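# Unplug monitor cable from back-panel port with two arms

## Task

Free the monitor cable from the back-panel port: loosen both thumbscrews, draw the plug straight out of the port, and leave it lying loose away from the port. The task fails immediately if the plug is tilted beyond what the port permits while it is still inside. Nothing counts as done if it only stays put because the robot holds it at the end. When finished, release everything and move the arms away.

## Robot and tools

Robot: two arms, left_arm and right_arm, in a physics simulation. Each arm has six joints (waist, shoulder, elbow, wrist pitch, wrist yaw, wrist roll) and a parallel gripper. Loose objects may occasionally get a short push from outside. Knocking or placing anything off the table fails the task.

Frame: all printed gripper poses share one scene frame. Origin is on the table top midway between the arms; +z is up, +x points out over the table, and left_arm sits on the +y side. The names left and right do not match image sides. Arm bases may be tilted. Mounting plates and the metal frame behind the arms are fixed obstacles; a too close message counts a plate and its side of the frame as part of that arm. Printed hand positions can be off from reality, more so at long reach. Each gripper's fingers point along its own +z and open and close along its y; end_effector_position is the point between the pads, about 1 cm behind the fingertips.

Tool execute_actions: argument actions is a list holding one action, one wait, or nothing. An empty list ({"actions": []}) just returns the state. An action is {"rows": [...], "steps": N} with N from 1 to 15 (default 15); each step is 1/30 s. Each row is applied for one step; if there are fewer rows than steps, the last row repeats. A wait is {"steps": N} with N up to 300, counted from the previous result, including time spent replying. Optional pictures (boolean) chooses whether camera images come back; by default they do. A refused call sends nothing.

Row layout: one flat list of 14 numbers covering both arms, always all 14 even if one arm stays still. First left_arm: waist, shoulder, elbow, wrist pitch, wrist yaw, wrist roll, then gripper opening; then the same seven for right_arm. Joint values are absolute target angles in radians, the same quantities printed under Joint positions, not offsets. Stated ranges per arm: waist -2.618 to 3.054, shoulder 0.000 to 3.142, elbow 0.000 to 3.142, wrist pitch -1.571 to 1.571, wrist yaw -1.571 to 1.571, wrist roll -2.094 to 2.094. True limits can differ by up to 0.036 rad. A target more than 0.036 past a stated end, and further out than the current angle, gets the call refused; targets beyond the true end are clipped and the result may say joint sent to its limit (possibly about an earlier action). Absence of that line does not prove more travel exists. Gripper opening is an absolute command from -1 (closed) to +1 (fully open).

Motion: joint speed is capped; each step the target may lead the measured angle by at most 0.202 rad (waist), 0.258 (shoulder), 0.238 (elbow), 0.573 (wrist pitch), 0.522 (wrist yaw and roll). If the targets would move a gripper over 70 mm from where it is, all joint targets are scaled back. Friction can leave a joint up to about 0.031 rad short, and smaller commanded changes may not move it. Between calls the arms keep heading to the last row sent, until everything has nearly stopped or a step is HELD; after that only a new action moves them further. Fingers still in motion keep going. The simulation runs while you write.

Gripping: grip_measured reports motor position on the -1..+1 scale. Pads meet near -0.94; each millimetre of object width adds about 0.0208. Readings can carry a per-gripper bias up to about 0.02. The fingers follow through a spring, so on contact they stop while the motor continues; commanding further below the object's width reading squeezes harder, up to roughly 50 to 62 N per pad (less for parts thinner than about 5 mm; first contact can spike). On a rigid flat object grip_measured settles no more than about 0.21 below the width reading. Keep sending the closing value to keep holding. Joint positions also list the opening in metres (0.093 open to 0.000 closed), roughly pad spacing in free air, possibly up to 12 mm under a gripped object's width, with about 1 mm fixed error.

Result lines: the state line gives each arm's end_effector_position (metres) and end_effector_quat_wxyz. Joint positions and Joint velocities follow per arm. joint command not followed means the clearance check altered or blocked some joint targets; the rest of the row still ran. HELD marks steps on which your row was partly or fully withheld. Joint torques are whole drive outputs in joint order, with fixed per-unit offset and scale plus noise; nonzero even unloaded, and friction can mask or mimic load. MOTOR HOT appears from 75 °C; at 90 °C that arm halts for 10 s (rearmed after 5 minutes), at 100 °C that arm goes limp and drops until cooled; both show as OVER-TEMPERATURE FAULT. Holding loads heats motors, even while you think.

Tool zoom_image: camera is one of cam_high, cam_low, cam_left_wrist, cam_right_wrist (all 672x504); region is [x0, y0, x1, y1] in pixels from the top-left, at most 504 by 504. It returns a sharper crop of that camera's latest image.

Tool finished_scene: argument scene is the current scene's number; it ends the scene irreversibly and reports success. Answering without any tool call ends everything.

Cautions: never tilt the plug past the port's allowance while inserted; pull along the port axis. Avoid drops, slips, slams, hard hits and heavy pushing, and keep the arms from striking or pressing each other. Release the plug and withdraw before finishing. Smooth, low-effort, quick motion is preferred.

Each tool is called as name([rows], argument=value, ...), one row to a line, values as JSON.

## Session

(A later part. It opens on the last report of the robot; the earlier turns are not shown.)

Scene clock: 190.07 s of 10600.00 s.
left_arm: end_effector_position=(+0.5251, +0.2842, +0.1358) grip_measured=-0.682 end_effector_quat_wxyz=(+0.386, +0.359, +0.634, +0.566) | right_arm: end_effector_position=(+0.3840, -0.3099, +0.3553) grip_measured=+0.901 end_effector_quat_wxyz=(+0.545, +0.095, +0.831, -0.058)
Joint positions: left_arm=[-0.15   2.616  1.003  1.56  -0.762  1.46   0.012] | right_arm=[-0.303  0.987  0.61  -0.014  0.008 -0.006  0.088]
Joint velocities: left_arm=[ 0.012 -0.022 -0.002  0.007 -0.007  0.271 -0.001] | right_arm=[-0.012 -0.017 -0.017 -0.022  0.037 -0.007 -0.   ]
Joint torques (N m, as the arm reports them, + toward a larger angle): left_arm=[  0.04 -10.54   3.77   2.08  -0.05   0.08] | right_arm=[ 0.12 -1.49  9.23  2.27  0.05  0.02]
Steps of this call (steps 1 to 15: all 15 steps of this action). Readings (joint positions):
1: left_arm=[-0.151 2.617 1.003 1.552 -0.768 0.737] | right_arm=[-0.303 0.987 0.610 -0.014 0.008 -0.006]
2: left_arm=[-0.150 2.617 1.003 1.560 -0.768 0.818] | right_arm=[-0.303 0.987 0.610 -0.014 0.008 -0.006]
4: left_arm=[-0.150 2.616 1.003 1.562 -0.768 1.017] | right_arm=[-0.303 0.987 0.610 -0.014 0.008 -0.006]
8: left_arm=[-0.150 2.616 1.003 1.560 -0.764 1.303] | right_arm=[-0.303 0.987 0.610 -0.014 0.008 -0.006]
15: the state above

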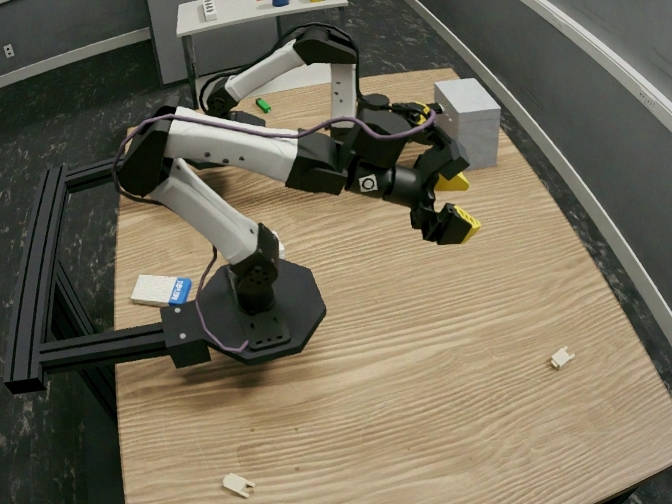

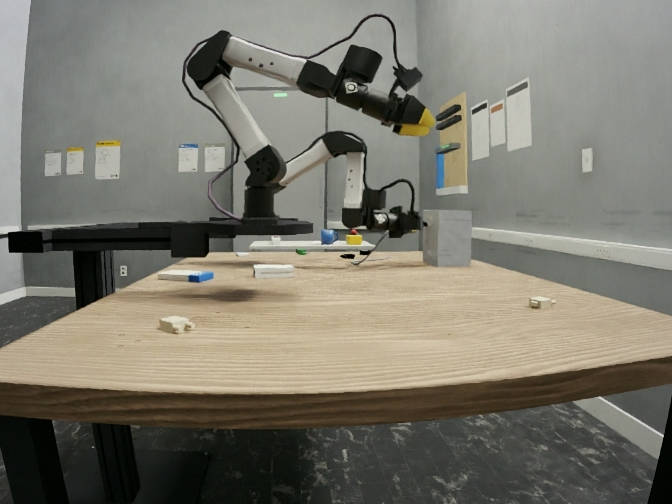

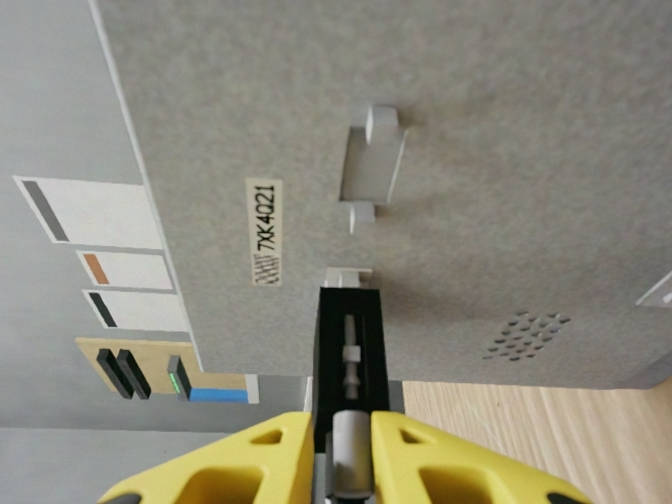

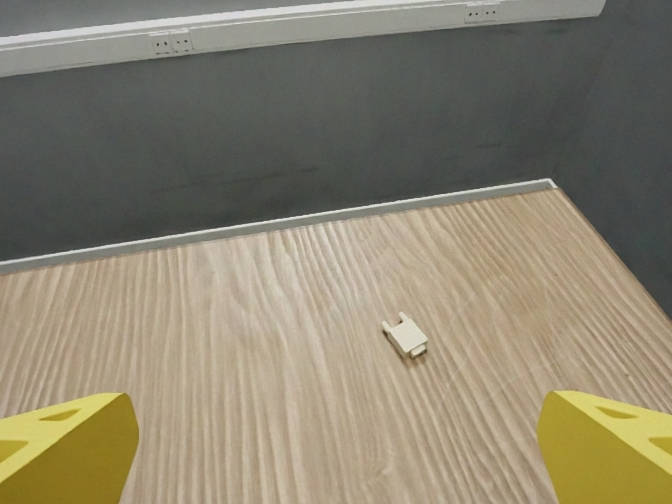

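execute_actions([
  {"rows":[[-0.15,2.62,1.005,1.55,-0.765,2.07,-0.68,-0.3,1,0.6,0,0,0,0.9]],"steps":9},
], pictures=false)

execute_actions([
  {"rows":[[-0.15,2.62,1.005,1.55,-0.765,1.9,-0.93,-0.3,1,0.6,0,0,0,0.9],[-0.15,2.62,1.005,1.55,-0.765,0.2,-0.93,-0.3,1,0.6,0,0,0,0.9]],"steps":13},
], pictures=false)

execute_actions([
  {"rows":[[-0.15,2.62,1.005,1.55,-0.765,0.7,-0.68,-0.3,1,0.6,0,0,0,0.9],[-0.15,2.62,1.005,1.55,-0.765,2.07,-0.68,-0.3,1,0.6,0,0,0,0.9]]},
], pictures=false)

execute_actions([
  {"rows":[[-0.15,2.62,1.005,1.55,-0.765,1.9,-0.93,-0.3,1,0.6,0,0,0,0.9],[-0.15,2.62,1.005,1.55,-0.765,0.2,-0.93,-0.3,1,0.6,0,0,0,0.9]],"steps":13},
], pictures=false)

execute_actions([
  {"rows":[[-0.15,2.62,1.005,1.55,-0.765,0.7,-0.68,-0.3,1,0.6,0,0,0,0.9],[-0.15,2.62,1.005,1.55,-0.765,2.07,-0.68,-0.3,1,0.6,0,0,0,0.9]]},
], pictures=false)

execute_actions([
  {"rows":[[-0.15,2.62,1.005,1.55,-0.765,1.9,-0.93,-0.3,1,0.6,0,0,0,0.9],[-0.15,2.62,1.005,1.55,-0.765,0.2,-0.93,-0.3,1,0.6,0,0,0,0.9]],"steps":13},
], pictures=false)

execute_actions([
  {"rows":[[-0.15,2.62,1.005,1.55,-0.765,0.7,-0.68,-0.3,1,0.6,0,0,0,0.9],[-0.15,2.62,1.005,1.55,-0.765,2.07,-0.68,-0.3,1,0.6,0,0,0,0.9]]},
], pictures=false)

execute_actions([
  {"rows":[[-0.15,2.62,1.005,1.55,-0.765,1.9,-0.93,-0.3,1,0.6,0,0,0,0.9],[-0.15,2.62,1.005,1.55,-0.765,0.2,-0.93,-0.3,1,0.6,0,0,0,0.9]],"steps":13},
], pictures=false)

execute_actions([
  {"rows":[[-0.15,2.62,1.005,1.55,-0.765,0.7,-0.68,-0.3,1,0.6,0,0,0,0.9],[-0.15,2.62,1.005,1.55,-0.765,2.07,-0.68,-0.3,1,0.6,0,0,0,0.9]]},
], pictures=false)

execute_actions([
  {"rows":[[-0.15,2.62,1.005,1.55,-0.765,1.9,-0.93,-0.3,1,0.6,0,0,0,0.9],[-0.15,2.62,1.005,1.55,-0.765,0.2,-0.93,-0.3,1,0.6,0,0,0,0.9]],"steps":13},
], pictures=false)

execute_actions([
  {"rows":[[-0.15,2.62,1.005,1.55,-0.765,0.7,-0.68,-0.3,1,0.6,0,0,0,0.9],[-0.15,2.62,1.005,1.55,-0.765,2.07,-0.68,-0.3,1,0.6,0,0,0,0.9]]},
], pictures=false)

execute_actions([
  {"rows":[[-0.15,2.62,1.005,1.55,-0.765,1.9,-0.93,-0.3,1,0.6,0,0,0,0.9],[-0.15,2.62,1.005,1.55,-0.765,0.2,-0.93,-0.3,1,0.6,0,0,0,0.9]],"steps":13},
], pictures=false)

execute_actions([
  {"rows":[[-0.15,2.62,1.005,1.55,-0.765,0.7,-0.68,-0.3,1,0.6,0,0,0,0.9],[-0.15,2.62,1.005,1.55,-0.765,2.07,-0.68,-0.3,1,0.6,0,0,0,0.9]]},
], pictures=false)

execute_actions([
  {"rows":[[-0.15,2.62,1.005,1.55,-0.765,1.9,-0.93,-0.3,1,0.6,0,0,0,0.9],[-0.15,2.62,1.005,1.55,-0.765,0.2,-0.93,-0.3,1,0.6,0,0,0,0.9]],"steps":13},
], pictures=false)

execute_actions([
  {"rows":[[-0.15,2.62,1.005,1.55,-0.765,0.7,-0.68,-0.3,1,0.6,0,0,0,0.9],[-0.15,2.62,1.005,1.55,-0.765,2.07,-0.68,-0.3,1,0.6,0,0,0,0.9]]},
], pictures=false)

execute_actions([
  {"rows":[[-0.15,2.62,1.005,1.55,-0.765,1.9,-0.93,-0.3,1,0.6,0,0,0,0.9],[-0.15,2.62,1.005,1.55,-0.765,0.2,-0.93,-0.3,1,0.6,0,0,0,0.9]],"steps":13},
], pictures=false)

execute_actions([
  {"rows":[[-0.15,2.62,1.005,1.55,-0.765,0.7,-0.68,-0.3,1,0.6,0,0,0,0.9],[-0.15,2.62,1.005,1.55,-0.765,2.07,-0.68,-0.3,1,0.6,0,0,0,0.9]]},
], pictures=false)

execute_actions([
  {"rows":[[-0.15,2.62,1.005,1.55,-0.765,1.9,-0.93,-0.3,1,0.6,0,0,0,0.9],[-0.15,2.62,1.005,1.55,-0.765,0.2,-0.93,-0.3,1,0.6,0,0,0,0.9]],"steps":13},
], pictures=false)

execute_actions([
  {"rows":[[-0.15,2.62,1.005,1.55,-0.765,0.7,-0.68,-0.3,1,0.6,0,0,0,0.9],[-0.15,2.62,1.005,1.55,-0.765,2.07,-0.68,-0.3,1,0.6,0,0,0,0.9]]},
], pictures=false)

execute_actions([
  {"rows":[[-0.15,2.62,1.005,1.55,-0.765,1.9,-0.93,-0.3,1,0.6,0,0,0,0.9],[-0.15,2.62,1.005,1.55,-0.765,0.2,-0.93,-0.3,1,0.6,0,0,0,0.9]],"steps":13},
], pictures=false)

execute_actions([
  {"rows":[[-0.15,2.62,1.005,1.55,-0.765,0.7,-0.68,-0.3,1,0.6,0,0,0,0.9],[-0.15,2.62,1.005,1.55,-0.765,2.07,-0.68,-0.3,1,0.6,0,0,0,0.9]]},
], pictures=false)

execute_actions([
  {"rows":[[-0.15,2.62,1.005,1.55,-0.765,1.9,-0.93,-0.3,1,0.6,0,0,0,0.9],[-0.15,2.62,1.005,1.55,-0.765,0.2,-0.93,-0.3,1,0.6,0,0,0,0.9]],"steps":13},
], pictures=false)

execute_actions([
  {"rows":[[-0.15,2.62,1.005,1.55,-0.765,0.7,-0.68,-0.3,1,0.6,0,0,0,0.9],[-0.15,2.62,1.005,1.55,-0.765,2.07,-0.68,-0.3,1,0.6,0,0,0,0.9]]},
], pictures=false)

execute_actions([
  {"rows":[[-0.15,2.62,1.005,1.55,-0.765,1.9,-0.93,-0.3,1,0.6,0,0,0,0.9],[-0.15,2.62,1.005,1.55,-0.765,0.2,-0.93,-0.3,1,0.6,0,0,0,0.9]],"steps":13},
], pictures=false)

execute_actions([
  {"rows":[[-0.15,2.62,1.005,1.55,-0.765,0.7,-0.68,-0.3,1,0.6,0,0,0,0.9],[-0.15,2.62,1.005,1.55,-0.765,1.51,-0.68,-0.3,1,0.6,0,0,0,0.9]]},
])

Scene clock: 223.00 s of 10600.00 s.
left_arm: end_effector_position=(+0.5250, +0.2840, +0.1331) grip_measured=-0.682 end_effector_quat_wxyz=(+0.223, +0.515, +0.520, +0.644) | right_arm: end_effector_position=(+0.3840, -0.3099, +0.3553) grip_measured=+0.901 end_effector_quat_wxyz=(+0.545, +0.095, +0.831, -0.058)
Joint positions: left_arm=[-0.15   2.616  1.003  1.546 -0.761  1.981  0.012] | right_arm=[-0.303  0.987  0.61  -0.014  0.008 -0.006  0.088]
Joint velocities: left_arm=[-0.002  0.017 -0.007 -0.022  0.037  0.505 -0.001] | right_arm=[ 0.002 -0.017 -0.017 -0.051 -0.095 -0.022 -0.   ]
Joint torques (N m, as the arm reports them, + toward a larger angle): left_arm=[ -0.02 -10.53   3.76   2.16  -0.05   0.02] | right_arm=[-0.05 -1.41  9.33  2.19  0.    0.03]
Steps of this call (steps 1 to 30: the robot went on to your last target; steps 31 to 90: nothing new was sent; then 29.63 s passed at rest; steps 91 to 99: all 9 steps of this action). Readings (joint positions):
91: left_arm=[-0.150 2.616 1.003 1.559 -0.762 1.583] | right_arm=[-0.303 0.987 0.610 -0.014 0.008 -0.006]
92: left_arm=[-0.150 2.616 1.003 1.558 -0.761 1.677] | right_arm=[-0.303 0.987 0.610 -0.014 0.008 -0.006]
94: left_arm=[-0.150 2.616 1.003 1.552 -0.761 1.816] | right_arm=[-0.303 0.987 0.610 -0.014 0.008 -0.006]
98: left_arm=[-0.150 2.616 1.003 1.547 -0.761 1.960] | right_arm=[-0.303 0.987 0.610 -0.014 0.008 -0.006]
99: the state above

Scene clock: 223.43 s of 10600.00 s.
left_arm: end_effector_position=(+0.5250, +0.2840, +0.1332) grip_measured=-0.916 end_effector_quat_wxyz=(+0.541, +0.142, +0.718, +0.413) | right_arm: end_effector_position=(+0.3840, -0.3099, +0.3553) grip_measured=+0.901 end_effector_quat_wxyz=(+0.545, +0.095, +0.831, -0.058)
Joint positions: left_arm=[-0.15   2.616  1.003  1.546 -0.76   0.81   0.001] | right_arm=[-0.303  0.987  0.61  -0.014  0.008 -0.006  0.088]
Joint velocities: left_arm=[ 0.007 -0.012  0.012  0.081 -0.081 -2.718 -0.001] | right_arm=[-0.012 -0.002  0.022  0.037  0.095  0.066  0.001]
Joint torques (N m, as the arm reports them, + toward a larger angle): left_arm=[ -0.06 -10.56   3.69   1.96  -0.04  -0.3 ] | right_arm=[ 0.07 -1.27  9.32  2.22  0.   -0.02]
Steps of this call (steps 1 to 13: all 13 steps of this action). Readings (joint positions):
1: left_arm=[-0.150 2.616 1.003 1.544 -0.762 1.971] | right_arm=[-0.303 0.987 0.610 -0.014 0.008 -0.006]
2: left_arm=[-0.150 2.616 1.003 1.542 -0.761 1.886] | right_arm=[-0.303 0.987 0.610 -0.014 0.008 -0.006]
4: left_arm=[-0.150 2.616 1.003 1.542 -0.760 1.687] | right_arm=[-0.303 0.987 0.610 -0.014 0.008 -0.006]
8: left_arm=[-0.150 2.616 1.003 1.538 -0.757 1.292] | right_arm=[-0.303 0.987 0.610 -0.014 0.008 -0.006]
13: the state above

Scene clock: 223.93 s of 10600.00 s.
left_arm: end_effector_position=(+0.5248, +0.2847, +0.1335) grip_measured=-0.682 end_effector_quat_wxyz=(+0.239, +0.500, +0.535, +0.638) | right_arm: end_effector_position=(+0.3840, -0.3099, +0.3553) grip_measured=+0.901 end_effector_quat_wxyz=(+0.545, +0.095, +0.831, -0.058)
Joint positions: left_arm=[-0.15   2.616  1.003  1.548 -0.764  1.928  0.012] | right_arm=[-0.303  0.987  0.61  -0.014  0.008 -0.006  0.088]
Joint velocities: left_arm=[ 0.002 -0.022 -0.012 -0.007 -0.037  0.828 -0.   ] | right_arm=[-0.032  0.002 -0.012 -0.051  0.007  0.051  0.   ]
Joint torques (N m, as the arm reports them, + toward a larger angle): left_arm=[ -0.07 -10.62   3.64   2.19  -0.04   0.06] | right_arm=[-0.02 -1.34  9.34  2.26  0.07  0.04]
Steps of this call (steps 1 to 15: all 15 steps of this action). Readings (joint positions):
1: left_arm=[-0.150 2.616 1.003 1.550 -0.763 0.779] | right_arm=[-0.303 0.987 0.610 -0.014 0.008 -0.006]
2: left_arm=[-0.150 2.616 1.003 1.557 -0.764 0.859] | right_arm=[-0.303 0.987 0.610 -0.014 0.008 -0.006]
4: left_arm=[-0.150 2.616 1.003 1.557 -0.764 1.058] | right_arm=[-0.303 0.987 0.610 -0.014 0.008 -0.006]
8: left_arm=[-0.150 2.616 1.003 1.554 -0.764 1.455] | right_arm=[-0.303 0.987 0.610 -0.014 0.008 -0.006]
15: the state above

Scene clock: 224.37 s of 10600.00 s.
left_arm: end_effector_position=(+0.5246, +0.2847, +0.1329) grip_measured=-0.916 end_effector_quat_wxyz=(+0.548, +0.127, +0.721, +0.404) | right_arm: end_effector_position=(+0.3840, -0.3099, +0.3553) grip_measured=+0.901 end_effector_quat_wxyz=(+0.545, +0.095, +0.831, -0.058)
Joint positions: left_arm=[-0.15   2.616  1.003  1.545 -0.765  0.771  0.001] | right_arm=[-0.303  0.987  0.61  -0.014  0.008 -0.006  0.088]
Joint velocities: left_arm=[-0.007 -0.002 -0.027  0.022 -0.139 -2.63  -0.001] | right_arm=[ 0.002  0.007  0.002  0.007 -0.022 -0.066  0.   ]
Joint torques (N m, as the arm reports them, + toward a larger angle): left_arm=[  0.07 -10.54   3.73   2.15   0.16  -0.28] | right_arm=[-0.1  -1.26  9.31  2.25  0.03  0.06]
Steps of this call (steps 1 to 13: all 13 steps of this action). Readings (joint positions):
1: left_arm=[-0.150 2.616 1.003 1.546 -0.764 1.929] | right_arm=[-0.303 0.987 0.610 -0.014 0.008 -0.006]
2: left_arm=[-0.150 2.616 1.003 1.544 -0.763 1.846] | right_arm=[-0.303 0.987 0.610 -0.014 0.008 -0.006]
4: left_arm=[-0.150 2.616 1.003 1.543 -0.762 1.646] | right_arm=[-0.303 0.987 0.610 -0.014 0.008 -0.006]
8: left_arm=[-0.150 2.616 1.003 1.537 -0.759 1.252] | right_arm=[-0.303 0.987 0.610 -0.014 0.008 -0.006]
13: the state above

Scene clock: 224.87 s of 10600.00 s.
left_arm: end_effector_position=(+0.5246, +0.2848, +0.1337) grip_measured=-0.682 end_effector_quat_wxyz=(+0.242, +0.496, +0.537, +0.637) | right_arm: end_effector_position=(+0.3840, -0.3099, +0.3553) grip_measured=+0.901 end_effector_quat_wxyz=(+0.545, +0.095, +0.831, -0.058)
Joint positions: left_arm=[-0.15   2.616  1.003  1.549 -0.766  1.918  0.012] | right_arm=[-0.303  0.987  0.61  -0.014  0.008 -0.006  0.088]
Joint velocities: left_arm=[-0.012 -0.017 -0.002 -0.022  0.125  1.018 -0.001] | right_arm=[-0.002  0.007  0.002  0.066  0.051 -0.051 -0.002]
Joint torques (N m, as the arm reports them, + toward a larger angle): left_arm=[  0.02 -10.66   3.76   2.16  -0.01   0.08] | right_arm=[ 0.1  -1.45  9.3   2.29  0.02  0.01]
Steps of this call (steps 1 to 15: all 15 steps of this action). Readings (joint positions):
1: left_arm=[-0.151 2.616 1.003 1.548 -0.768 0.746] | right_arm=[-0.303 0.987 0.610 -0.014 0.008 -0.006]
2: left_arm=[-0.150 2.616 1.003 1.554 -0.768 0.827] | right_arm=[-0.303 0.987 0.610 -0.014 0.008 -0.006]
4: left_arm=[-0.150 2.616 1.003 1.556 -0.768 1.026] | right_arm=[-0.303 0.987 0.610 -0.014 0.008 -0.006]
8: left_arm=[-0.150 2.616 1.003 1.554 -0.768 1.424] | right_arm=[-0.303 0.987 0.610 -0.014 0.008 -0.006]
15: the state above

Scene clock: 225.30 s of 10600.00 s.
left_arm: end_effector_position=(+0.5247, +0.2846, +0.1328) grip_measured=-0.916 end_effector_quat_wxyz=(+0.549, +0.124, +0.722, +0.402) | right_arm: end_effector_position=(+0.3840, -0.3099, +0.3553) grip_measured=+0.901 end_effector_quat_wxyz=(+0.545, +0.095, +0.831, -0.058)
Joint positions: left_arm=[-0.15   2.616  1.003  1.544 -0.765  0.763  0.001] | right_arm=[-0.303  0.987  0.61  -0.014  0.008 -0.006  0.088]
Joint velocities: left_arm=[-0.007  0.007  0.002 -0.007 -0.11  -2.703  0.   ] | right_arm=[-0.007  0.002 -0.002 -0.066 -0.051 -0.11   0.   ]
Joint torques (N m, as the arm reports them, + toward a larger angle): left_arm=[ -0.12 -10.6    3.52   2.12   0.1   -0.28] | right_arm=[-0.13 -1.25  9.29  2.28  0.03  0.01]
Steps of this call (steps 1 to 13: all 13 steps of this action). Readings (joint positions):
1: left_arm=[-0.150 2.616 1.003 1.546 -0.766 1.921] | right_arm=[-0.303 0.987 0.610 -0.014 0.008 -0.006]
2: left_arm=[-0.150 2.616 1.003 1.545 -0.765 1.838] | right_arm=[-0.303 0.987 0.610 -0.014 0.008 -0.006]
4: left_arm=[-0.150 2.616 1.003 1.543 -0.764 1.638] | right_arm=[-0.303 0.987 0.610 -0.014 0.008 -0.006]
8: left_arm=[-0.150 2.616 1.003 1.537 -0.760 1.244] | right_arm=[-0.303 0.987 0.610 -0.014 0.008 -0.006]
13: the state above

Scene clock: 225.80 s of 10600.00 s.
left_arm: end_effector_position=(+0.5246, +0.2848, +0.1341) grip_measured=-0.682 end_effector_quat_wxyz=(+0.243, +0.495, +0.538, +0.637) | right_arm: end_effector_position=(+0.3840, -0.3099, +0.3553) grip_measured=+0.901 end_effector_quat_wxyz=(+0.545, +0.095, +0.831, -0.058)
Joint positions: left_arm=[-0.15   2.616  1.003  1.551 -0.766  1.915  0.012] | right_arm=[-0.303  0.987  0.61  -0.014  0.008 -0.006  0.088]
Joint velocities: left_arm=[-0.002 -0.012 -0.002 -0.081  0.037  1.004  0.   ] | right_arm=[ 0.002 -0.007 -0.007  0.066  0.007  0.007 -0.   ]
Joint torques (N m, as the arm reports them, + toward a larger angle): left_arm=[ -0.11 -10.57   3.66   2.18  -0.02   0.05] | right_arm=[-0.09 -1.56  9.25  2.26 -0.05  0.08]
Steps of this call (steps 1 to 15: all 15 steps of this action). Readings (joint positions):
1: left_arm=[-0.151 2.616 1.003 1.548 -0.767 0.739] | right_arm=[-0.303 0.987 0.610 -0.014 0.008 -0.006]
2: left_arm=[-0.150 2.616 1.003 1.554 -0.768 0.821] | right_arm=[-0.303 0.987 0.610 -0.014 0.008 -0.006]
4: left_arm=[-0.150 2.616 1.003 1.555 -0.768 1.020] | right_arm=[-0.303 0.987 0.610 -0.014 0.008 -0.006]
8: left_arm=[-0.150 2.616 1.003 1.554 -0.768 1.417] | right_arm=[-0.303 0.987 0.610 -0.014 0.008 -0.006]
15: the state above

Scene clock: 226.23 s of 10600.00 s.
left_arm: end_effector_position=(+0.5246, +0.2847, +0.1324) grip_measured=-0.916 end_effector_quat_wxyz=(+0.549, +0.124, +0.723, +0.401) | right_arm: end_effector_position=(+0.3840, -0.3099, +0.3553) grip_measured=+0.901 end_effector_quat_wxyz=(+0.545, +0.095, +0.831, -0.058)
Joint positions: left_arm=[-0.15   2.616  1.003  1.542 -0.765  0.761  0.001] | right_arm=[-0.303  0.987  0.61  -0.014  0.008 -0.006  0.088]
Joint velocities: left_arm=[-0.046  0.017 -0.002  0.066 -0.022 -2.689 -0.001] | right_arm=[-0.017  0.002 -0.012  0.007 -0.037  0.007  0.   ]
Joint torques (N m, as the arm reports them, + toward a larger angle): left_arm=[  0.08 -10.43   3.68   2.09   0.05  -0.28] | right_arm=[ 0.06 -1.29  9.42  2.19  0.04 -0.02]
Steps of this call (steps 1 to 13: all 13 steps of this action). Readings (joint positions):
1: left_arm=[-0.150 2.616 1.003 1.548 -0.767 1.919] | right_arm=[-0.303 0.987 0.610 -0.014 0.008 -0.006]
2: left_arm=[-0.150 2.616 1.003 1.546 -0.766 1.836] | right_arm=[-0.303 0.987 0.610 -0.014 0.008 -0.006]
4: left_arm=[-0.150 2.616 1.003 1.545 -0.765 1.636] | right_arm=[-0.303 0.987 0.610 -0.014 0.008 -0.006]
8: left_arm=[-0.150 2.616 1.003 1.537 -0.761 1.242] | right_arm=[-0.303 0.987 0.610 -0.014 0.008 -0.006]
13: the state above

Scene clock: 226.73 s of 10600.00 s.
left_arm: end_effector_position=(+0.5246, +0.2851, +0.1341) grip_measured=-0.682 end_effector_quat_wxyz=(+0.243, +0.494, +0.538, +0.638) | right_arm: end_effector_position=(+0.3840, -0.3099, +0.3553) grip_measured=+0.901 end_effector_quat_wxyz=(+0.545, +0.095, +0.831, -0.058)
Joint positions: left_arm=[-0.15   2.616  1.003  1.551 -0.767  1.915  0.012] | right_arm=[-0.303  0.987  0.61  -0.014  0.008 -0.006  0.088]
Joint velocities: left_arm=[ 0.007 -0.002 -0.002  0.007  0.037  1.004  0.002] | right_arm=[-0.002 -0.012 -0.002 -0.037 -0.037  0.007 -0.001]
Joint torques (N m, as the arm reports them, + toward a larger angle): left_arm=[ -0.11 -10.68   3.72   2.16  -0.01   0.07] | right_arm=[-0.19 -1.26  9.14  2.28  0.02 -0.02]
Steps of this call (steps 1 to 15: all 15 steps of this action). Readings (joint positions):
1: left_arm=[-0.151 2.616 1.003 1.546 -0.767 0.738] | right_arm=[-0.303 0.987 0.610 -0.014 0.008 -0.006]
2: left_arm=[-0.150 2.616 1.003 1.553 -0.768 0.819] | right_arm=[-0.303 0.987 0.610 -0.014 0.008 -0.006]
4: left_arm=[-0.150 2.616 1.003 1.555 -0.768 1.018] | right_arm=[-0.303 0.987 0.610 -0.014 0.008 -0.006]
8: left_arm=[-0.150 2.616 1.003 1.554 -0.768 1.416] | right_arm=[-0.303 0.987 0.610 -0.014 0.008 -0.006]
15: the state above

Scene clock: 227.17 s of 10600.00 s.
left_arm: end_effector_position=(+0.5246, +0.2847, +0.1323) grip_measured=-0.916 end_effector_quat_wxyz=(+0.549, +0.124, +0.723, +0.401) | right_arm: end_effector_position=(+0.3840, -0.3099, +0.3553) grip_measured=+0.901 end_effector_quat_wxyz=(+0.545, +0.095, +0.831, -0.058)
Joint positions: left_arm=[-0.15   2.616  1.003  1.542 -0.765  0.761  0.001] | right_arm=[-0.303  0.987  0.61  -0.014  0.008 -0.006  0.088]
Joint velocities: left_arm=[-0.017 -0.017  0.017  0.037 -0.051 -2.718  0.   ] | right_arm=[-0.002 -0.007 -0.007  0.022 -0.037  0.007 -0.001]
Joint torques (N m, as the arm reports them, + toward a larger angle): left_arm=[  0.3  -10.64   3.89   2.08   0.06  -0.3 ] | right_arm=[-0.24 -1.34  9.13  2.19 -0.02 -0.03]
Steps of this call (steps 1 to 13: all 13 steps of this action). Readings (joint positions):
1: left_arm=[-0.150 2.616 1.003 1.548 -0.767 1.919] | right_arm=[-0.303 0.987 0.610 -0.014 0.008 -0.006]
2: left_arm=[-0.150 2.616 1.003 1.546 -0.767 1.835] | right_arm=[-0.303 0.987 0.610 -0.014 0.008 -0.006]
4: left_arm=[-0.150 2.616 1.003 1.545 -0.766 1.636] | right_arm=[-0.303 0.987 0.610 -0.014 0.008 -0.006]
8: left_arm=[-0.150 2.616 1.003 1.538 -0.762 1.242] | right_arm=[-0.303 0.987 0.610 -0.014 0.008 -0.006]
13: the state above

Scene clock: 227.67 s of 10600.00 s.
left_arm: end_effector_position=(+0.5247, +0.2851, +0.1340) grip_measured=-0.682 end_effector_quat_wxyz=(+0.243, +0.495, +0.538, +0.637) | right_arm: end_effector_position=(+0.3840, -0.3099, +0.3553) grip_measured=+0.901 end_effector_quat_wxyz=(+0.545, +0.095, +0.831, -0.058)
Joint positions: left_arm=[-0.15   2.616  1.003  1.55  -0.767  1.915  0.012] | right_arm=[-0.303  0.987  0.61  -0.014  0.008 -0.006  0.088]
Joint velocities: left_arm=[-0.017 -0.002  0.012 -0.066  0.007  0.989 -0.001] | right_arm=[-0.007 -0.007 -0.012 -0.007  0.051  0.037 -0.   ]
Joint torques (N m, as the arm reports them, + toward a larger angle): left_arm=[ -0.06 -10.59   3.68   2.17  -0.04   0.07] | right_arm=[-0.07 -1.53  9.26  2.25  0.01 -0.01]
Steps of this call (steps 1 to 15: all 15 steps of this action). Readings (joint positions):
1: left_arm=[-0.151 2.616 1.003 1.546 -0.768 0.738] | right_arm=[-0.303 0.987 0.610 -0.014 0.008 -0.006]
2: left_arm=[-0.150 2.616 1.003 1.553 -0.768 0.819] | right_arm=[-0.303 0.987 0.610 -0.014 0.008 -0.006]
4: left_arm=[-0.150 2.616 1.003 1.555 -0.768 1.018] | right_arm=[-0.303 0.987 0.610 -0.014 0.008 -0.006]
8: left_arm=[-0.150 2.616 1.003 1.554 -0.768 1.416] | right_arm=[-0.303 0.987 0.610 -0.014 0.008 -0.006]
15: the state above

Scene clock: 228.10 s of 10600.00 s.
left_arm: end_effector_position=(+0.5246, +0.2847, +0.1325) grip_measured=-0.916 end_effector_quat_wxyz=(+0.549, +0.124, +0.723, +0.402) | right_arm: end_effector_position=(+0.3840, -0.3099, +0.3553) grip_measured=+0.901 end_effector_quat_wxyz=(+0.545, +0.095, +0.831, -0.058)
Joint positions: left_arm=[-0.15   2.616  1.003  1.542 -0.765  0.761  0.001] | right_arm=[-0.303  0.987  0.61  -0.014  0.008 -0.006  0.088]
Joint velocities: left_arm=[-0.051 -0.012 -0.002  0.051 -0.022 -2.747 -0.   ] | right_arm=[-0.012  0.002 -0.017 -0.037 -0.051 -0.037 -0.001]
Joint torques (N m, as the arm reports them, + toward a larger angle): left_arm=[  0.09 -10.57   3.71   2.14   0.1   -0.3 ] | right_arm=[-0.03 -1.42  9.22  2.21  0.04 -0.04]
Steps of this call (steps 1 to 13: all 13 steps of this action). Readings (joint positions):
1: left_arm=[-0.150 2.616 1.003 1.547 -0.767 1.919] | right_arm=[-0.303 0.987 0.610 -0.014 0.008 -0.006]
2: left_arm=[-0.150 2.616 1.003 1.545 -0.766 1.836] | right_arm=[-0.303 0.987 0.610 -0.014 0.008 -0.006]
4: left_arm=[-0.150 2.616 1.003 1.544 -0.765 1.636] | right_arm=[-0.303 0.987 0.610 -0.014 0.008 -0.006]
8: left_arm=[-0.150 2.616 1.003 1.537 -0.761 1.242] | right_arm=[-0.303 0.987 0.610 -0.014 0.008 -0.006]
13: the state above

Scene clock: 228.60 s of 10600.00 s.
left_arm: end_effector_position=(+0.5246, +0.2851, +0.1339) grip_measured=-0.682 end_effector_quat_wxyz=(+0.243, +0.495, +0.538, +0.637) | right_arm: end_effector_position=(+0.3840, -0.3099, +0.3553) grip_measured=+0.901 end_effector_quat_wxyz=(+0.545, +0.095, +0.831, -0.058)
Joint positions: left_arm=[-0.15   2.616  1.003  1.549 -0.767  1.915  0.012] | right_arm=[-0.303  0.987  0.61  -0.014  0.008 -0.006  0.088]
Joint velocities: left_arm=[-0.012 -0.002 -0.012 -0.066 -0.007  0.96  -0.001] | right_arm=[-0.007 -0.017 -0.002  0.037  0.007  0.007 -0.002]
Joint torques (N m, as the arm reports them, + toward a larger angle): left_arm=[ -0.13 -10.62   3.71   2.18  -0.03   0.04] | right_arm=[-0.13 -1.6   9.26  2.27  0.03  0.  ]
Steps of this call (steps 1 to 15: all 15 steps of this action). Readings (joint positions):
1: left_arm=[-0.150 2.616 1.003 1.545 -0.768 0.738] | right_arm=[-0.303 0.987 0.610 -0.014 0.008 -0.006]
2: left_arm=[-0.150 2.616 1.003 1.553 -0.768 0.819] | right_arm=[-0.303 0.987 0.610 -0.014 0.008 -0.006]
4: left_arm=[-0.150 2.616 1.003 1.554 -0.768 1.019] | right_arm=[-0.303 0.987 0.610 -0.014 0.008 -0.006]
8: left_arm=[-0.150 2.616 1.003 1.553 -0.768 1.416] | right_arm=[-0.303 0.987 0.610 -0.014 0.008 -0.006]
15: the state above

Scene clock: 229.03 s of 10600.00 s.
left_arm: end_effector_position=(+0.5246, +0.2849, +0.1324) grip_measured=-0.916 end_effector_quat_wxyz=(+0.549, +0.123, +0.723, +0.402) | right_arm: end_effector_position=(+0.3840, -0.3099, +0.3553) grip_measured=+0.901 end_effector_quat_wxyz=(+0.545, +0.095, +0.831, -0.058)
Joint positions: left_arm=[-0.15   2.616  1.003  1.542 -0.765  0.761  0.001] | right_arm=[-0.303  0.987  0.61  -0.014  0.008 -0.006  0.088]
Joint velocities: left_arm=[-0.027 -0.002 -0.002  0.022 -0.081 -2.689 -0.   ] | right_arm=[-0.017 -0.002 -0.007  0.007 -0.007 -0.051 -0.001]
Joint torques (N m, as the arm reports them, + toward a larger angle): left_arm=[  0.02 -10.59   3.56   2.11   0.09  -0.32] | right_arm=[-0.14 -1.52  9.65  2.25 -0.03  0.03]
Steps of this call (steps 1 to 13: all 13 steps of this action). Readings (joint positions):
1: left_arm=[-0.150 2.616 1.003 1.547 -0.767 1.919] | right_arm=[-0.303 0.987 0.610 -0.014 0.008 -0.006]
2: left_arm=[-0.150 2.616 1.003 1.545 -0.766 1.835] | right_arm=[-0.303 0.987 0.610 -0.014 0.008 -0.006]
4: left_arm=[-0.150 2.616 1.003 1.544 -0.765 1.636] | right_arm=[-0.303 0.987 0.610 -0.014 0.008 -0.006]
8: left_arm=[-0.150 2.616 1.003 1.536 -0.760 1.242] | right_arm=[-0.303 0.987 0.610 -0.014 0.008 -0.006]
13: the state above

Scene clock: 229.53 s of 10600.00 s.
left_arm: end_effector_position=(+0.5246, +0.2851, +0.1339) grip_measured=-0.682 end_effector_quat_wxyz=(+0.243, +0.495, +0.539, +0.637) | right_arm: end_effector_position=(+0.3840, -0.3099, +0.3553) grip_measured=+0.901 end_effector_quat_wxyz=(+0.545, +0.095, +0.831, -0.058)
Joint positions: left_arm=[-0.15   2.616  1.003  1.549 -0.767  1.915  0.012] | right_arm=[-0.303  0.987  0.61  -0.014  0.008 -0.006  0.088]
Joint velocities: left_arm=[ 0.007 -0.017 -0.007 -0.037 -0.095  0.945 -0.   ] | right_arm=[-0.012 -0.007 -0.007  0.066 -0.081 -0.051  0.   ]
Joint torques (N m, as the arm reports them, + toward a larger angle): left_arm=[ -0.13 -10.39   3.78   2.21  -0.01   0.09] | right_arm=[ 0.16 -1.52  9.37  2.27  0.03  0.01]
Steps of this call (steps 1 to 15: all 15 steps of this action). Readings (joint positions):
1: left_arm=[-0.150 2.616 1.003 1.545 -0.768 0.737] | right_arm=[-0.303 0.987 0.610 -0.014 0.008 -0.006]
2: left_arm=[-0.150 2.616 1.003 1.552 -0.768 0.819] | right_arm=[-0.303 0.987 0.610 -0.014 0.008 -0.006]
4: left_arm=[-0.150 2.616 1.003 1.554 -0.768 1.018] | right_arm=[-0.303 0.987 0.610 -0.014 0.008 -0.006]
8: left_arm=[-0.150 2.616 1.003 1.553 -0.768 1.415] | right_arm=[-0.303 0.987 0.610 -0.014 0.008 -0.006]
15: the state above

Scene clock: 229.97 s of 10600.00 s.
left_arm: end_effector_position=(+0.5247, +0.2847, +0.1325) grip_measured=-0.916 end_effector_quat_wxyz=(+0.549, +0.123, +0.723, +0.401) | right_arm: end_effector_position=(+0.3840, -0.3099, +0.3553) grip_measured=+0.901 end_effector_quat_wxyz=(+0.545, +0.095, +0.831, -0.058)
Joint positions: left_arm=[-0.15   2.616  1.003  1.542 -0.764  0.76   0.001] | right_arm=[-0.303  0.987  0.61  -0.014  0.008 -0.006  0.088]
Joint velocities: left_arm=[-0.007  0.012 -0.017  0.037 -0.11  -2.718  0.   ] | right_arm=[-0.007  0.002 -0.012 -0.037 -0.037  0.022  0.   ]
Joint torques (N m, as the arm reports them, + toward a larger angle): left_arm=[ -0.19 -10.52   3.63   2.11   0.15  -0.24] | right_arm=[-0.07 -1.35  9.34  2.24 -0.04  0.06]
Steps of this call (steps 1 to 13: all 13 steps of this action). Readings (joint positions):
1: left_arm=[-0.150 2.616 1.003 1.546 -0.767 1.919] | right_arm=[-0.303 0.987 0.610 -0.014 0.008 -0.006]
2: left_arm=[-0.150 2.616 1.003 1.545 -0.766 1.835] | right_arm=[-0.303 0.987 0.610 -0.014 0.008 -0.006]
4: left_arm=[-0.150 2.616 1.003 1.544 -0.765 1.636] | right_arm=[-0.303 0.987 0.610 -0.014 0.008 -0.006]
8: left_arm=[-0.150 2.616 1.003 1.536 -0.760 1.241] | right_arm=[-0.303 0.987 0.610 -0.014 0.008 -0.006]
13: the state above

Scene clock: 230.47 s of 10600.00 s.
left_arm: end_effector_position=(+0.5247, +0.2850, +0.1338) grip_measured=-0.682 end_effector_quat_wxyz=(+0.243, +0.495, +0.538, +0.637) | right_arm: end_effector_position=(+0.3840, -0.3099, +0.3553) grip_measured=+0.901 end_effector_quat_wxyz=(+0.545, +0.095, +0.831, -0.058)
Joint positions: left_arm=[-0.15   2.616  1.003  1.548 -0.766  1.915  0.012] | right_arm=[-0.303  0.987  0.61  -0.014  0.008 -0.006  0.088]
Joint velocities: left_arm=[-0.007 -0.012 -0.002 -0.081 -0.037  0.93  -0.   ] | right_arm=[ 0.002 -0.007  0.012  0.007 -0.022  0.066 -0.001]
Joint torques (N m, as the arm reports them, + toward a larger angle): left_arm=[ -0.02 -10.51   3.71   2.18  -0.01   0.08] | right_arm=[ 0.06 -1.41  9.39  2.29  0.04  0.02]
Steps of this call (steps 1 to 15: all 15 steps of this action). Readings (joint positions):
1: left_arm=[-0.150 2.616 1.003 1.545 -0.766 0.737] | right_arm=[-0.303 0.987 0.610 -0.014 0.008 -0.006]
2: left_arm=[-0.150 2.616 1.003 1.552 -0.767 0.818] | right_arm=[-0.303 0.987 0.610 -0.014 0.008 -0.006]
4: left_arm=[-0.150 2.616 1.003 1.554 -0.767 1.017] | right_arm=[-0.303 0.987 0.610 -0.014 0.008 -0.006]
8: left_arm=[-0.150 2.616 1.003 1.553 -0.767 1.415] | right_arm=[-0.303 0.987 0.610 -0.014 0.008 -0.006]
15: the state above

Scene clock: 230.90 s of 10600.00 s.
left_arm: end_effector_position=(+0.5248, +0.2845, +0.1326) grip_measured=-0.916 end_effector_quat_wxyz=(+0.550, +0.124, +0.722, +0.400) | right_arm: end_effector_position=(+0.3840, -0.3099, +0.3553) grip_measured=+0.901 end_effector_quat_wxyz=(+0.545, +0.095, +0.831, -0.058)
Joint positions: left_arm=[-0.15   2.616  1.003  1.542 -0.763  0.76   0.001] | right_arm=[-0.303  0.987  0.61  -0.014  0.008 -0.006  0.088]
Joint velocities: left_arm=[ 0.007 -0.002 -0.007  0.037 -0.066 -2.733 -0.   ] | right_arm=[-0.007  0.012 -0.007  0.007  0.022 -0.037  0.   ]
Joint torques (N m, as the arm reports them, + toward a larger angle): left_arm=[ -0.1  -10.55   3.48   2.08  -0.01  -0.29] | right_arm=[-0.14 -1.38  9.43  2.21  0.03  0.05]
Steps of this call (steps 1 to 13: all 13 steps of this action). Readings (joint positions):
1: left_arm=[-0.150 2.616 1.003 1.546 -0.766 1.918] | right_arm=[-0.303 0.987 0.610 -0.014 0.008 -0.006]
2: left_arm=[-0.150 2.616 1.003 1.545 -0.765 1.835] | right_arm=[-0.303 0.987 0.610 -0.014 0.008 -0.006]
4: left_arm=[-0.150 2.616 1.003 1.544 -0.764 1.635] | right_arm=[-0.303 0.987 0.610 -0.014 0.008 -0.006]
8: left_arm=[-0.150 2.616 1.003 1.536 -0.759 1.241] | right_arm=[-0.303 0.987 0.610 -0.014 0.008 -0.006]
13: the state above

Scene clock: 231.40 s of 10600.00 s.
left_arm: end_effector_position=(+0.5247, +0.2849, +0.1339) grip_measured=-0.682 end_effector_quat_wxyz=(+0.243, +0.495, +0.538, +0.637) | right_arm: end_effector_position=(+0.3840, -0.3099, +0.3553) grip_measured=+0.901 end_effector_quat_wxyz=(+0.545, +0.095, +0.831, -0.058)
Joint positions: left_arm=[-0.15   2.616  1.003  1.549 -0.765  1.914  0.012] | right_arm=[-0.303  0.987  0.61  -0.014  0.008 -0.006  0.088]
Joint velocities: left_arm=[ 0.002  0.002 -0.012 -0.051  0.007  0.989 -0.002] | right_arm=[ 0.002 -0.012 -0.002 -0.051  0.007 -0.022 -0.   ]
Joint torques (N m, as the arm reports them, + toward a larger angle): left_arm=[ -0.14 -10.48   3.6    2.18  -0.02   0.04] | right_arm=[-0.1  -1.32  9.16  2.23 -0.04  0.04]
Steps of this call (steps 1 to 15: all 15 steps of this action). Readings (joint positions):
1: left_arm=[-0.150 2.616 1.003 1.546 -0.765 0.737] | right_arm=[-0.303 0.987 0.610 -0.014 0.008 -0.006]
2: left_arm=[-0.150 2.616 1.003 1.553 -0.766 0.818] | right_arm=[-0.303 0.987 0.610 -0.014 0.008 -0.006]
4: left_arm=[-0.150 2.616 1.003 1.554 -0.766 1.017] | right_arm=[-0.303 0.987 0.610 -0.014 0.008 -0.006]
8: left_arm=[-0.150 2.616 1.003 1.553 -0.766 1.415] | right_arm=[-0.303 0.987 0.610 -0.014 0.008 -0.006]
15: the state above

Scene clock: 231.83 s of 10600.00 s.
left_arm: end_effector_position=(+0.5249, +0.2844, +0.1324) grip_measured=-0.916 end_effector_quat_wxyz=(+0.550, +0.124, +0.723, +0.400) | right_arm: end_effector_position=(+0.3840, -0.3099, +0.3553) grip_measured=+0.901 end_effector_quat_wxyz=(+0.545, +0.095, +0.831, -0.058)
Joint positions: left_arm=[-0.15   2.616  1.003  1.541 -0.762  0.759  0.001] | right_arm=[-0.303  0.987  0.61  -0.014  0.008 -0.006  0.088]
Joint velocities: left_arm=[-0.007 -0.002 -0.022  0.066 -0.066 -2.689  0.001] | right_arm=[-0.007 -0.007 -0.002  0.007 -0.037 -0.037  0.001]
Joint torques (N m, as the arm reports them, + toward a larger angle): left_arm=[ -0.2  -10.49   3.81   2.08   0.03  -0.3 ] | right_arm=[-0.06 -1.45  9.31  2.24 -0.04  0.08]
Steps of this call (steps 1 to 13: all 13 steps of this action). Readings (joint positions):
1: left_arm=[-0.150 2.616 1.003 1.546 -0.766 1.918] | right_arm=[-0.303 0.987 0.610 -0.014 0.008 -0.006]
2: left_arm=[-0.150 2.616 1.003 1.545 -0.765 1.835] | right_arm=[-0.303 0.987 0.610 -0.014 0.008 -0.006]
4: left_arm=[-0.150 2.616 1.003 1.544 -0.764 1.635] | right_arm=[-0.303 0.987 0.610 -0.014 0.008 -0.006]
8: left_arm=[-0.150 2.616 1.003 1.536 -0.759 1.241] | right_arm=[-0.303 0.987 0.610 -0.014 0.008 -0.006]
13: the state above

Scene clock: 232.33 s of 10600.00 s.
left_arm: end_effector_position=(+0.5248, +0.2848, +0.1340) grip_measured=-0.682 end_effector_quat_wxyz=(+0.244, +0.495, +0.538, +0.637) | right_arm: end_effector_position=(+0.3840, -0.3099, +0.3553) grip_measured=+0.901 end_effector_quat_wxyz=(+0.545, +0.095, +0.831, -0.058)
Joint positions: left_arm=[-0.15   2.616  1.003  1.55  -0.765  1.915  0.012] | right_arm=[-0.303  0.987  0.61  -0.014  0.008 -0.006  0.088]
Joint velocities: left_arm=[-0.002 -0.007 -0.007 -0.066 -0.066  1.004 -0.   ] | right_arm=[ 0.012 -0.002 -0.002 -0.037 -0.007 -0.037 -0.001]
Joint torques (N m, as the arm reports them, + toward a larger angle): left_arm=[ -0.08 -10.57   3.57   2.14  -0.04   0.08] | right_arm=[ 0.   -1.52  9.34  2.26 -0.06  0.  ]
Steps of this call (steps 1 to 15: all 15 steps of this action). Readings (joint positions):
1: left_arm=[-0.150 2.616 1.003 1.545 -0.764 0.737] | right_arm=[-0.303 0.987 0.610 -0.014 0.008 -0.006]
2: left_arm=[-0.150 2.616 1.003 1.552 -0.765 0.818] | right_arm=[-0.303 0.987 0.610 -0.014 0.008 -0.006]
4: left_arm=[-0.150 2.616 1.003 1.554 -0.765 1.017] | right_arm=[-0.303 0.987 0.610 -0.014 0.008 -0.006]
8: left_arm=[-0.150 2.616 1.003 1.553 -0.765 1.415] | right_arm=[-0.303 0.987 0.610 -0.014 0.008 -0.006]
15: the state above

Scene clock: 232.77 s of 10600.00 s.
left_arm: end_effector_position=(+0.5249, +0.2842, +0.1321) grip_measured=-0.916 end_effector_quat_wxyz=(+0.550, +0.125, +0.723, +0.400) | right_arm: end_effector_position=(+0.3840, -0.3099, +0.3553) grip_measured=+0.901 end_effector_quat_wxyz=(+0.545, +0.095, +0.831, -0.058)
Joint positions: left_arm=[-0.15   2.616  1.003  1.54  -0.761  0.759  0.001] | right_arm=[-0.303  0.987  0.61  -0.014  0.008 -0.006  0.088]
Joint velocities: left_arm=[-0.007 -0.012  0.007  0.037 -0.139 -2.674  0.   ] | right_arm=[-0.012  0.002 -0.017 -0.051 -0.037 -0.051  0.001]
Joint torques (N m, as the arm reports them, + toward a larger angle): left_arm=[ -0.1  -10.68   3.65   2.05   0.02  -0.29] | right_arm=[ 0.25 -1.44  9.48  2.29 -0.01 -0.02]
Steps of this call (steps 1 to 13: all 13 steps of this action). Readings (joint positions):
1: left_arm=[-0.150 2.616 1.003 1.547 -0.765 1.918] | right_arm=[-0.303 0.987 0.610 -0.014 0.008 -0.006]
2: left_arm=[-0.150 2.616 1.003 1.546 -0.765 1.835] | right_arm=[-0.303 0.987 0.610 -0.014 0.008 -0.006]
4: left_arm=[-0.150 2.616 1.003 1.545 -0.764 1.635] | right_arm=[-0.303 0.987 0.610 -0.014 0.008 -0.006]
8: left_arm=[-0.150 2.616 1.003 1.536 -0.759 1.241] | right_arm=[-0.303 0.987 0.610 -0.014 0.008 -0.006]
13: the state above

Scene clock: 233.27 s of 10600.00 s.
left_arm: end_effector_position=(+0.5248, +0.2848, +0.1339) grip_measured=-0.682 end_effector_quat_wxyz=(+0.244, +0.495, +0.538, +0.637) | right_arm: end_effector_position=(+0.3840, -0.3099, +0.3553) grip_measured=+0.901 end_effector_quat_wxyz=(+0.545, +0.095, +0.831, -0.058)
Joint positions: left_arm=[-0.15   2.616  1.003  1.549 -0.765  1.915  0.012] | right_arm=[-0.303  0.987  0.61  -0.014  0.008 -0.006  0.088]
Joint velocities: left_arm=[-0.012 -0.007 -0.002 -0.051  0.022  1.062 -0.001] | right_arm=[ 0.012 -0.002 -0.002 -0.066  0.007 -0.066  0.001]
Joint torques (N m, as the arm reports them, + toward a larger angle): left_arm=[  0.   -10.53   3.69   2.15  -0.01   0.07] | right_arm=[ 0.06 -1.36  9.35  2.25 -0.02  0.06]
Steps of this call (steps 1 to 15: all 15 steps of this action). Readings (joint positions):
1: left_arm=[-0.150 2.616 1.003 1.544 -0.763 0.736] | right_arm=[-0.303 0.987 0.610 -0.014 0.008 -0.006]
2: left_arm=[-0.150 2.616 1.003 1.552 -0.765 0.818] | right_arm=[-0.303 0.987 0.610 -0.014 0.008 -0.006]
4: left_arm=[-0.150 2.616 1.003 1.554 -0.765 1.017] | right_arm=[-0.303 0.987 0.610 -0.014 0.008 -0.006]
8: left_arm=[-0.150 2.616 1.003 1.553 -0.765 1.415] | right_arm=[-0.303 0.987 0.610 -0.014 0.008 -0.006]
15: the state above

Scene clock: 233.70 s of 10600.00 s.
left_arm: end_effector_position=(+0.5249, +0.2842, +0.1322) grip_measured=-0.916 end_effector_quat_wxyz=(+0.550, +0.125, +0.723, +0.400) | right_arm: end_effector_position=(+0.3840, -0.3099, +0.3553) grip_measured=+0.901 end_effector_quat_wxyz=(+0.545, +0.095, +0.831, -0.058)
Joint positions: left_arm=[-0.15   2.616  1.003  1.54  -0.761  0.76   0.001] | right_arm=[-0.303  0.987  0.61  -0.014  0.008 -0.006  0.088]
Joint velocities: left_arm=[-0.012  0.007 -0.007  0.081 -0.081 -2.718 -0.   ] | right_arm=[-0.002 -0.007 -0.002 -0.007  0.022 -0.007 -0.   ]
Joint torques (N m, as the arm reports them, + toward a larger angle): left_arm=[ -0.03 -10.47   3.83   2.08   0.02  -0.32] | right_arm=[-0.02 -1.41  9.32  2.28  0.04  0.07]
Steps of this call (steps 1 to 13: all 13 steps of this action). Readings (joint positions):
1: left_arm=[-0.150 2.616 1.003 1.547 -0.765 1.918] | right_arm=[-0.303 0.987 0.610 -0.014 0.008 -0.006]
2: left_arm=[-0.150 2.616 1.003 1.546 -0.765 1.835] | right_arm=[-0.303 0.987 0.610 -0.014 0.008 -0.006]
4: left_arm=[-0.150 2.616 1.003 1.545 -0.763 1.635] | right_arm=[-0.303 0.987 0.610 -0.014 0.008 -0.006]
8: left_arm=[-0.150 2.616 1.003 1.536 -0.759 1.241] | right_arm=[-0.303 0.987 0.610 -0.014 0.008 -0.006]
13: the state above

Scene clock: 234.20 s of 10600.00 s.
left_arm: end_effector_position=(+0.5248, +0.2849, +0.1348) grip_measured=-0.682 end_effector_quat_wxyz=(+0.382, +0.360, +0.636, +0.566) | right_arm: end_effector_position=(+0.3840, -0.3099, +0.3553) grip_measured=+0.901 end_effector_quat_wxyz=(+0.545, +0.095, +0.831, -0.058)
Joint positions: left_arm=[-0.15   2.616  1.003  1.553 -0.765  1.46   0.012] | right_arm=[-0.303  0.987  0.61  -0.014  0.008 -0.006  0.088]
Joint velocities: left_arm=[-0.022 -0.002 -0.012 -0.051 -0.051  0.3    0.001] | right_arm=[-0.007 -0.007 -0.002  0.022  0.037  0.007  0.   ]
Joint torques (N m, as the arm reports them, + toward a larger angle): left_arm=[ -0.13 -10.59   3.77   2.05  -0.03   0.07] | right_arm=[-0.01 -1.43  9.37  2.25 -0.03  0.02]
Steps of this call (steps 1 to 15: all 15 steps of this action). Readings (joint positions):
1: left_arm=[-0.150 2.616 1.003 1.544 -0.764 0.737] | right_arm=[-0.303 0.987 0.610 -0.014 0.008 -0.006]
2: left_arm=[-0.150 2.616 1.003 1.552 -0.765 0.818] | right_arm=[-0.303 0.987 0.610 -0.014 0.008 -0.006]
4: left_arm=[-0.150 2.616 1.003 1.554 -0.765 1.017] | right_arm=[-0.303 0.987 0.610 -0.014 0.008 -0.006]
8: left_arm=[-0.150 2.616 1.003 1.553 -0.765 1.303] | right_arm=[-0.303 0.987 0.610 -0.014 0.008 -0.006]
15: the state above

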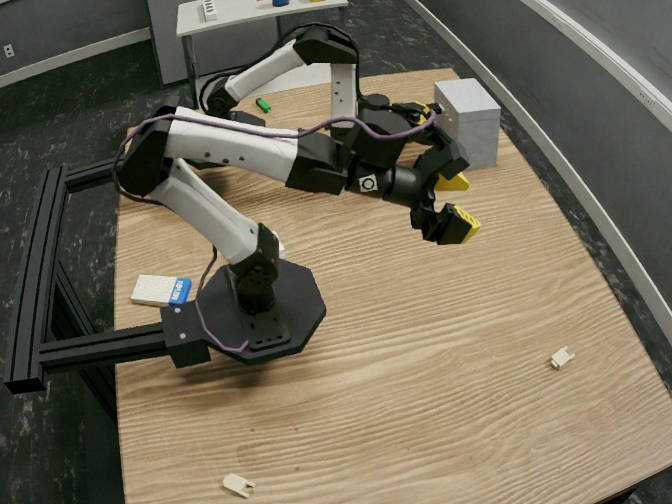

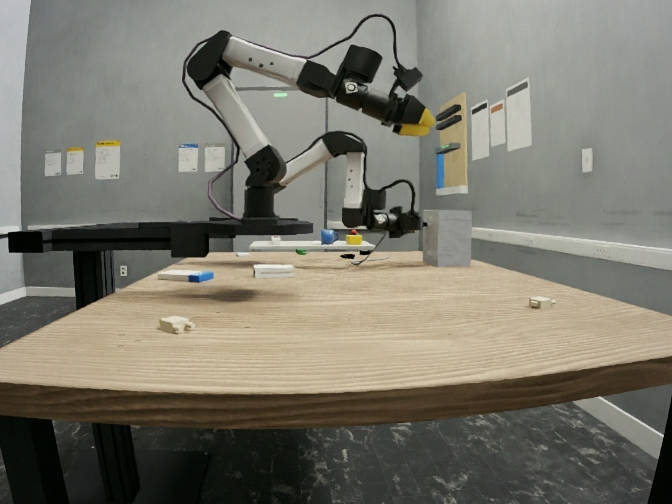

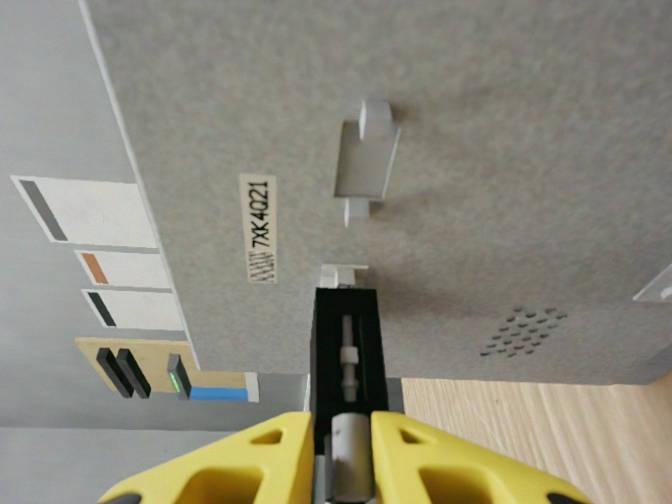

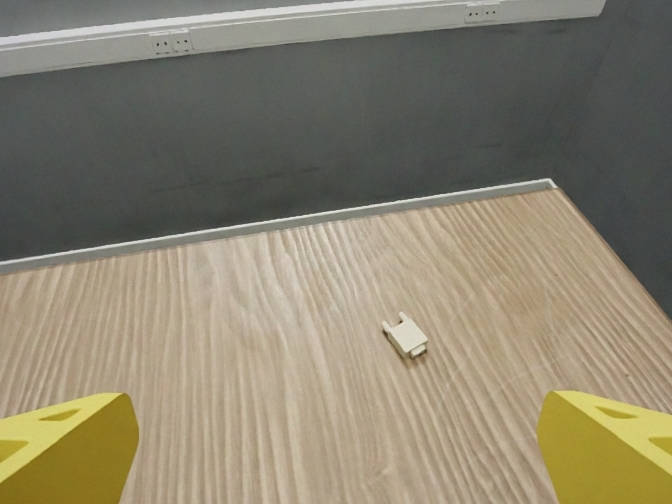

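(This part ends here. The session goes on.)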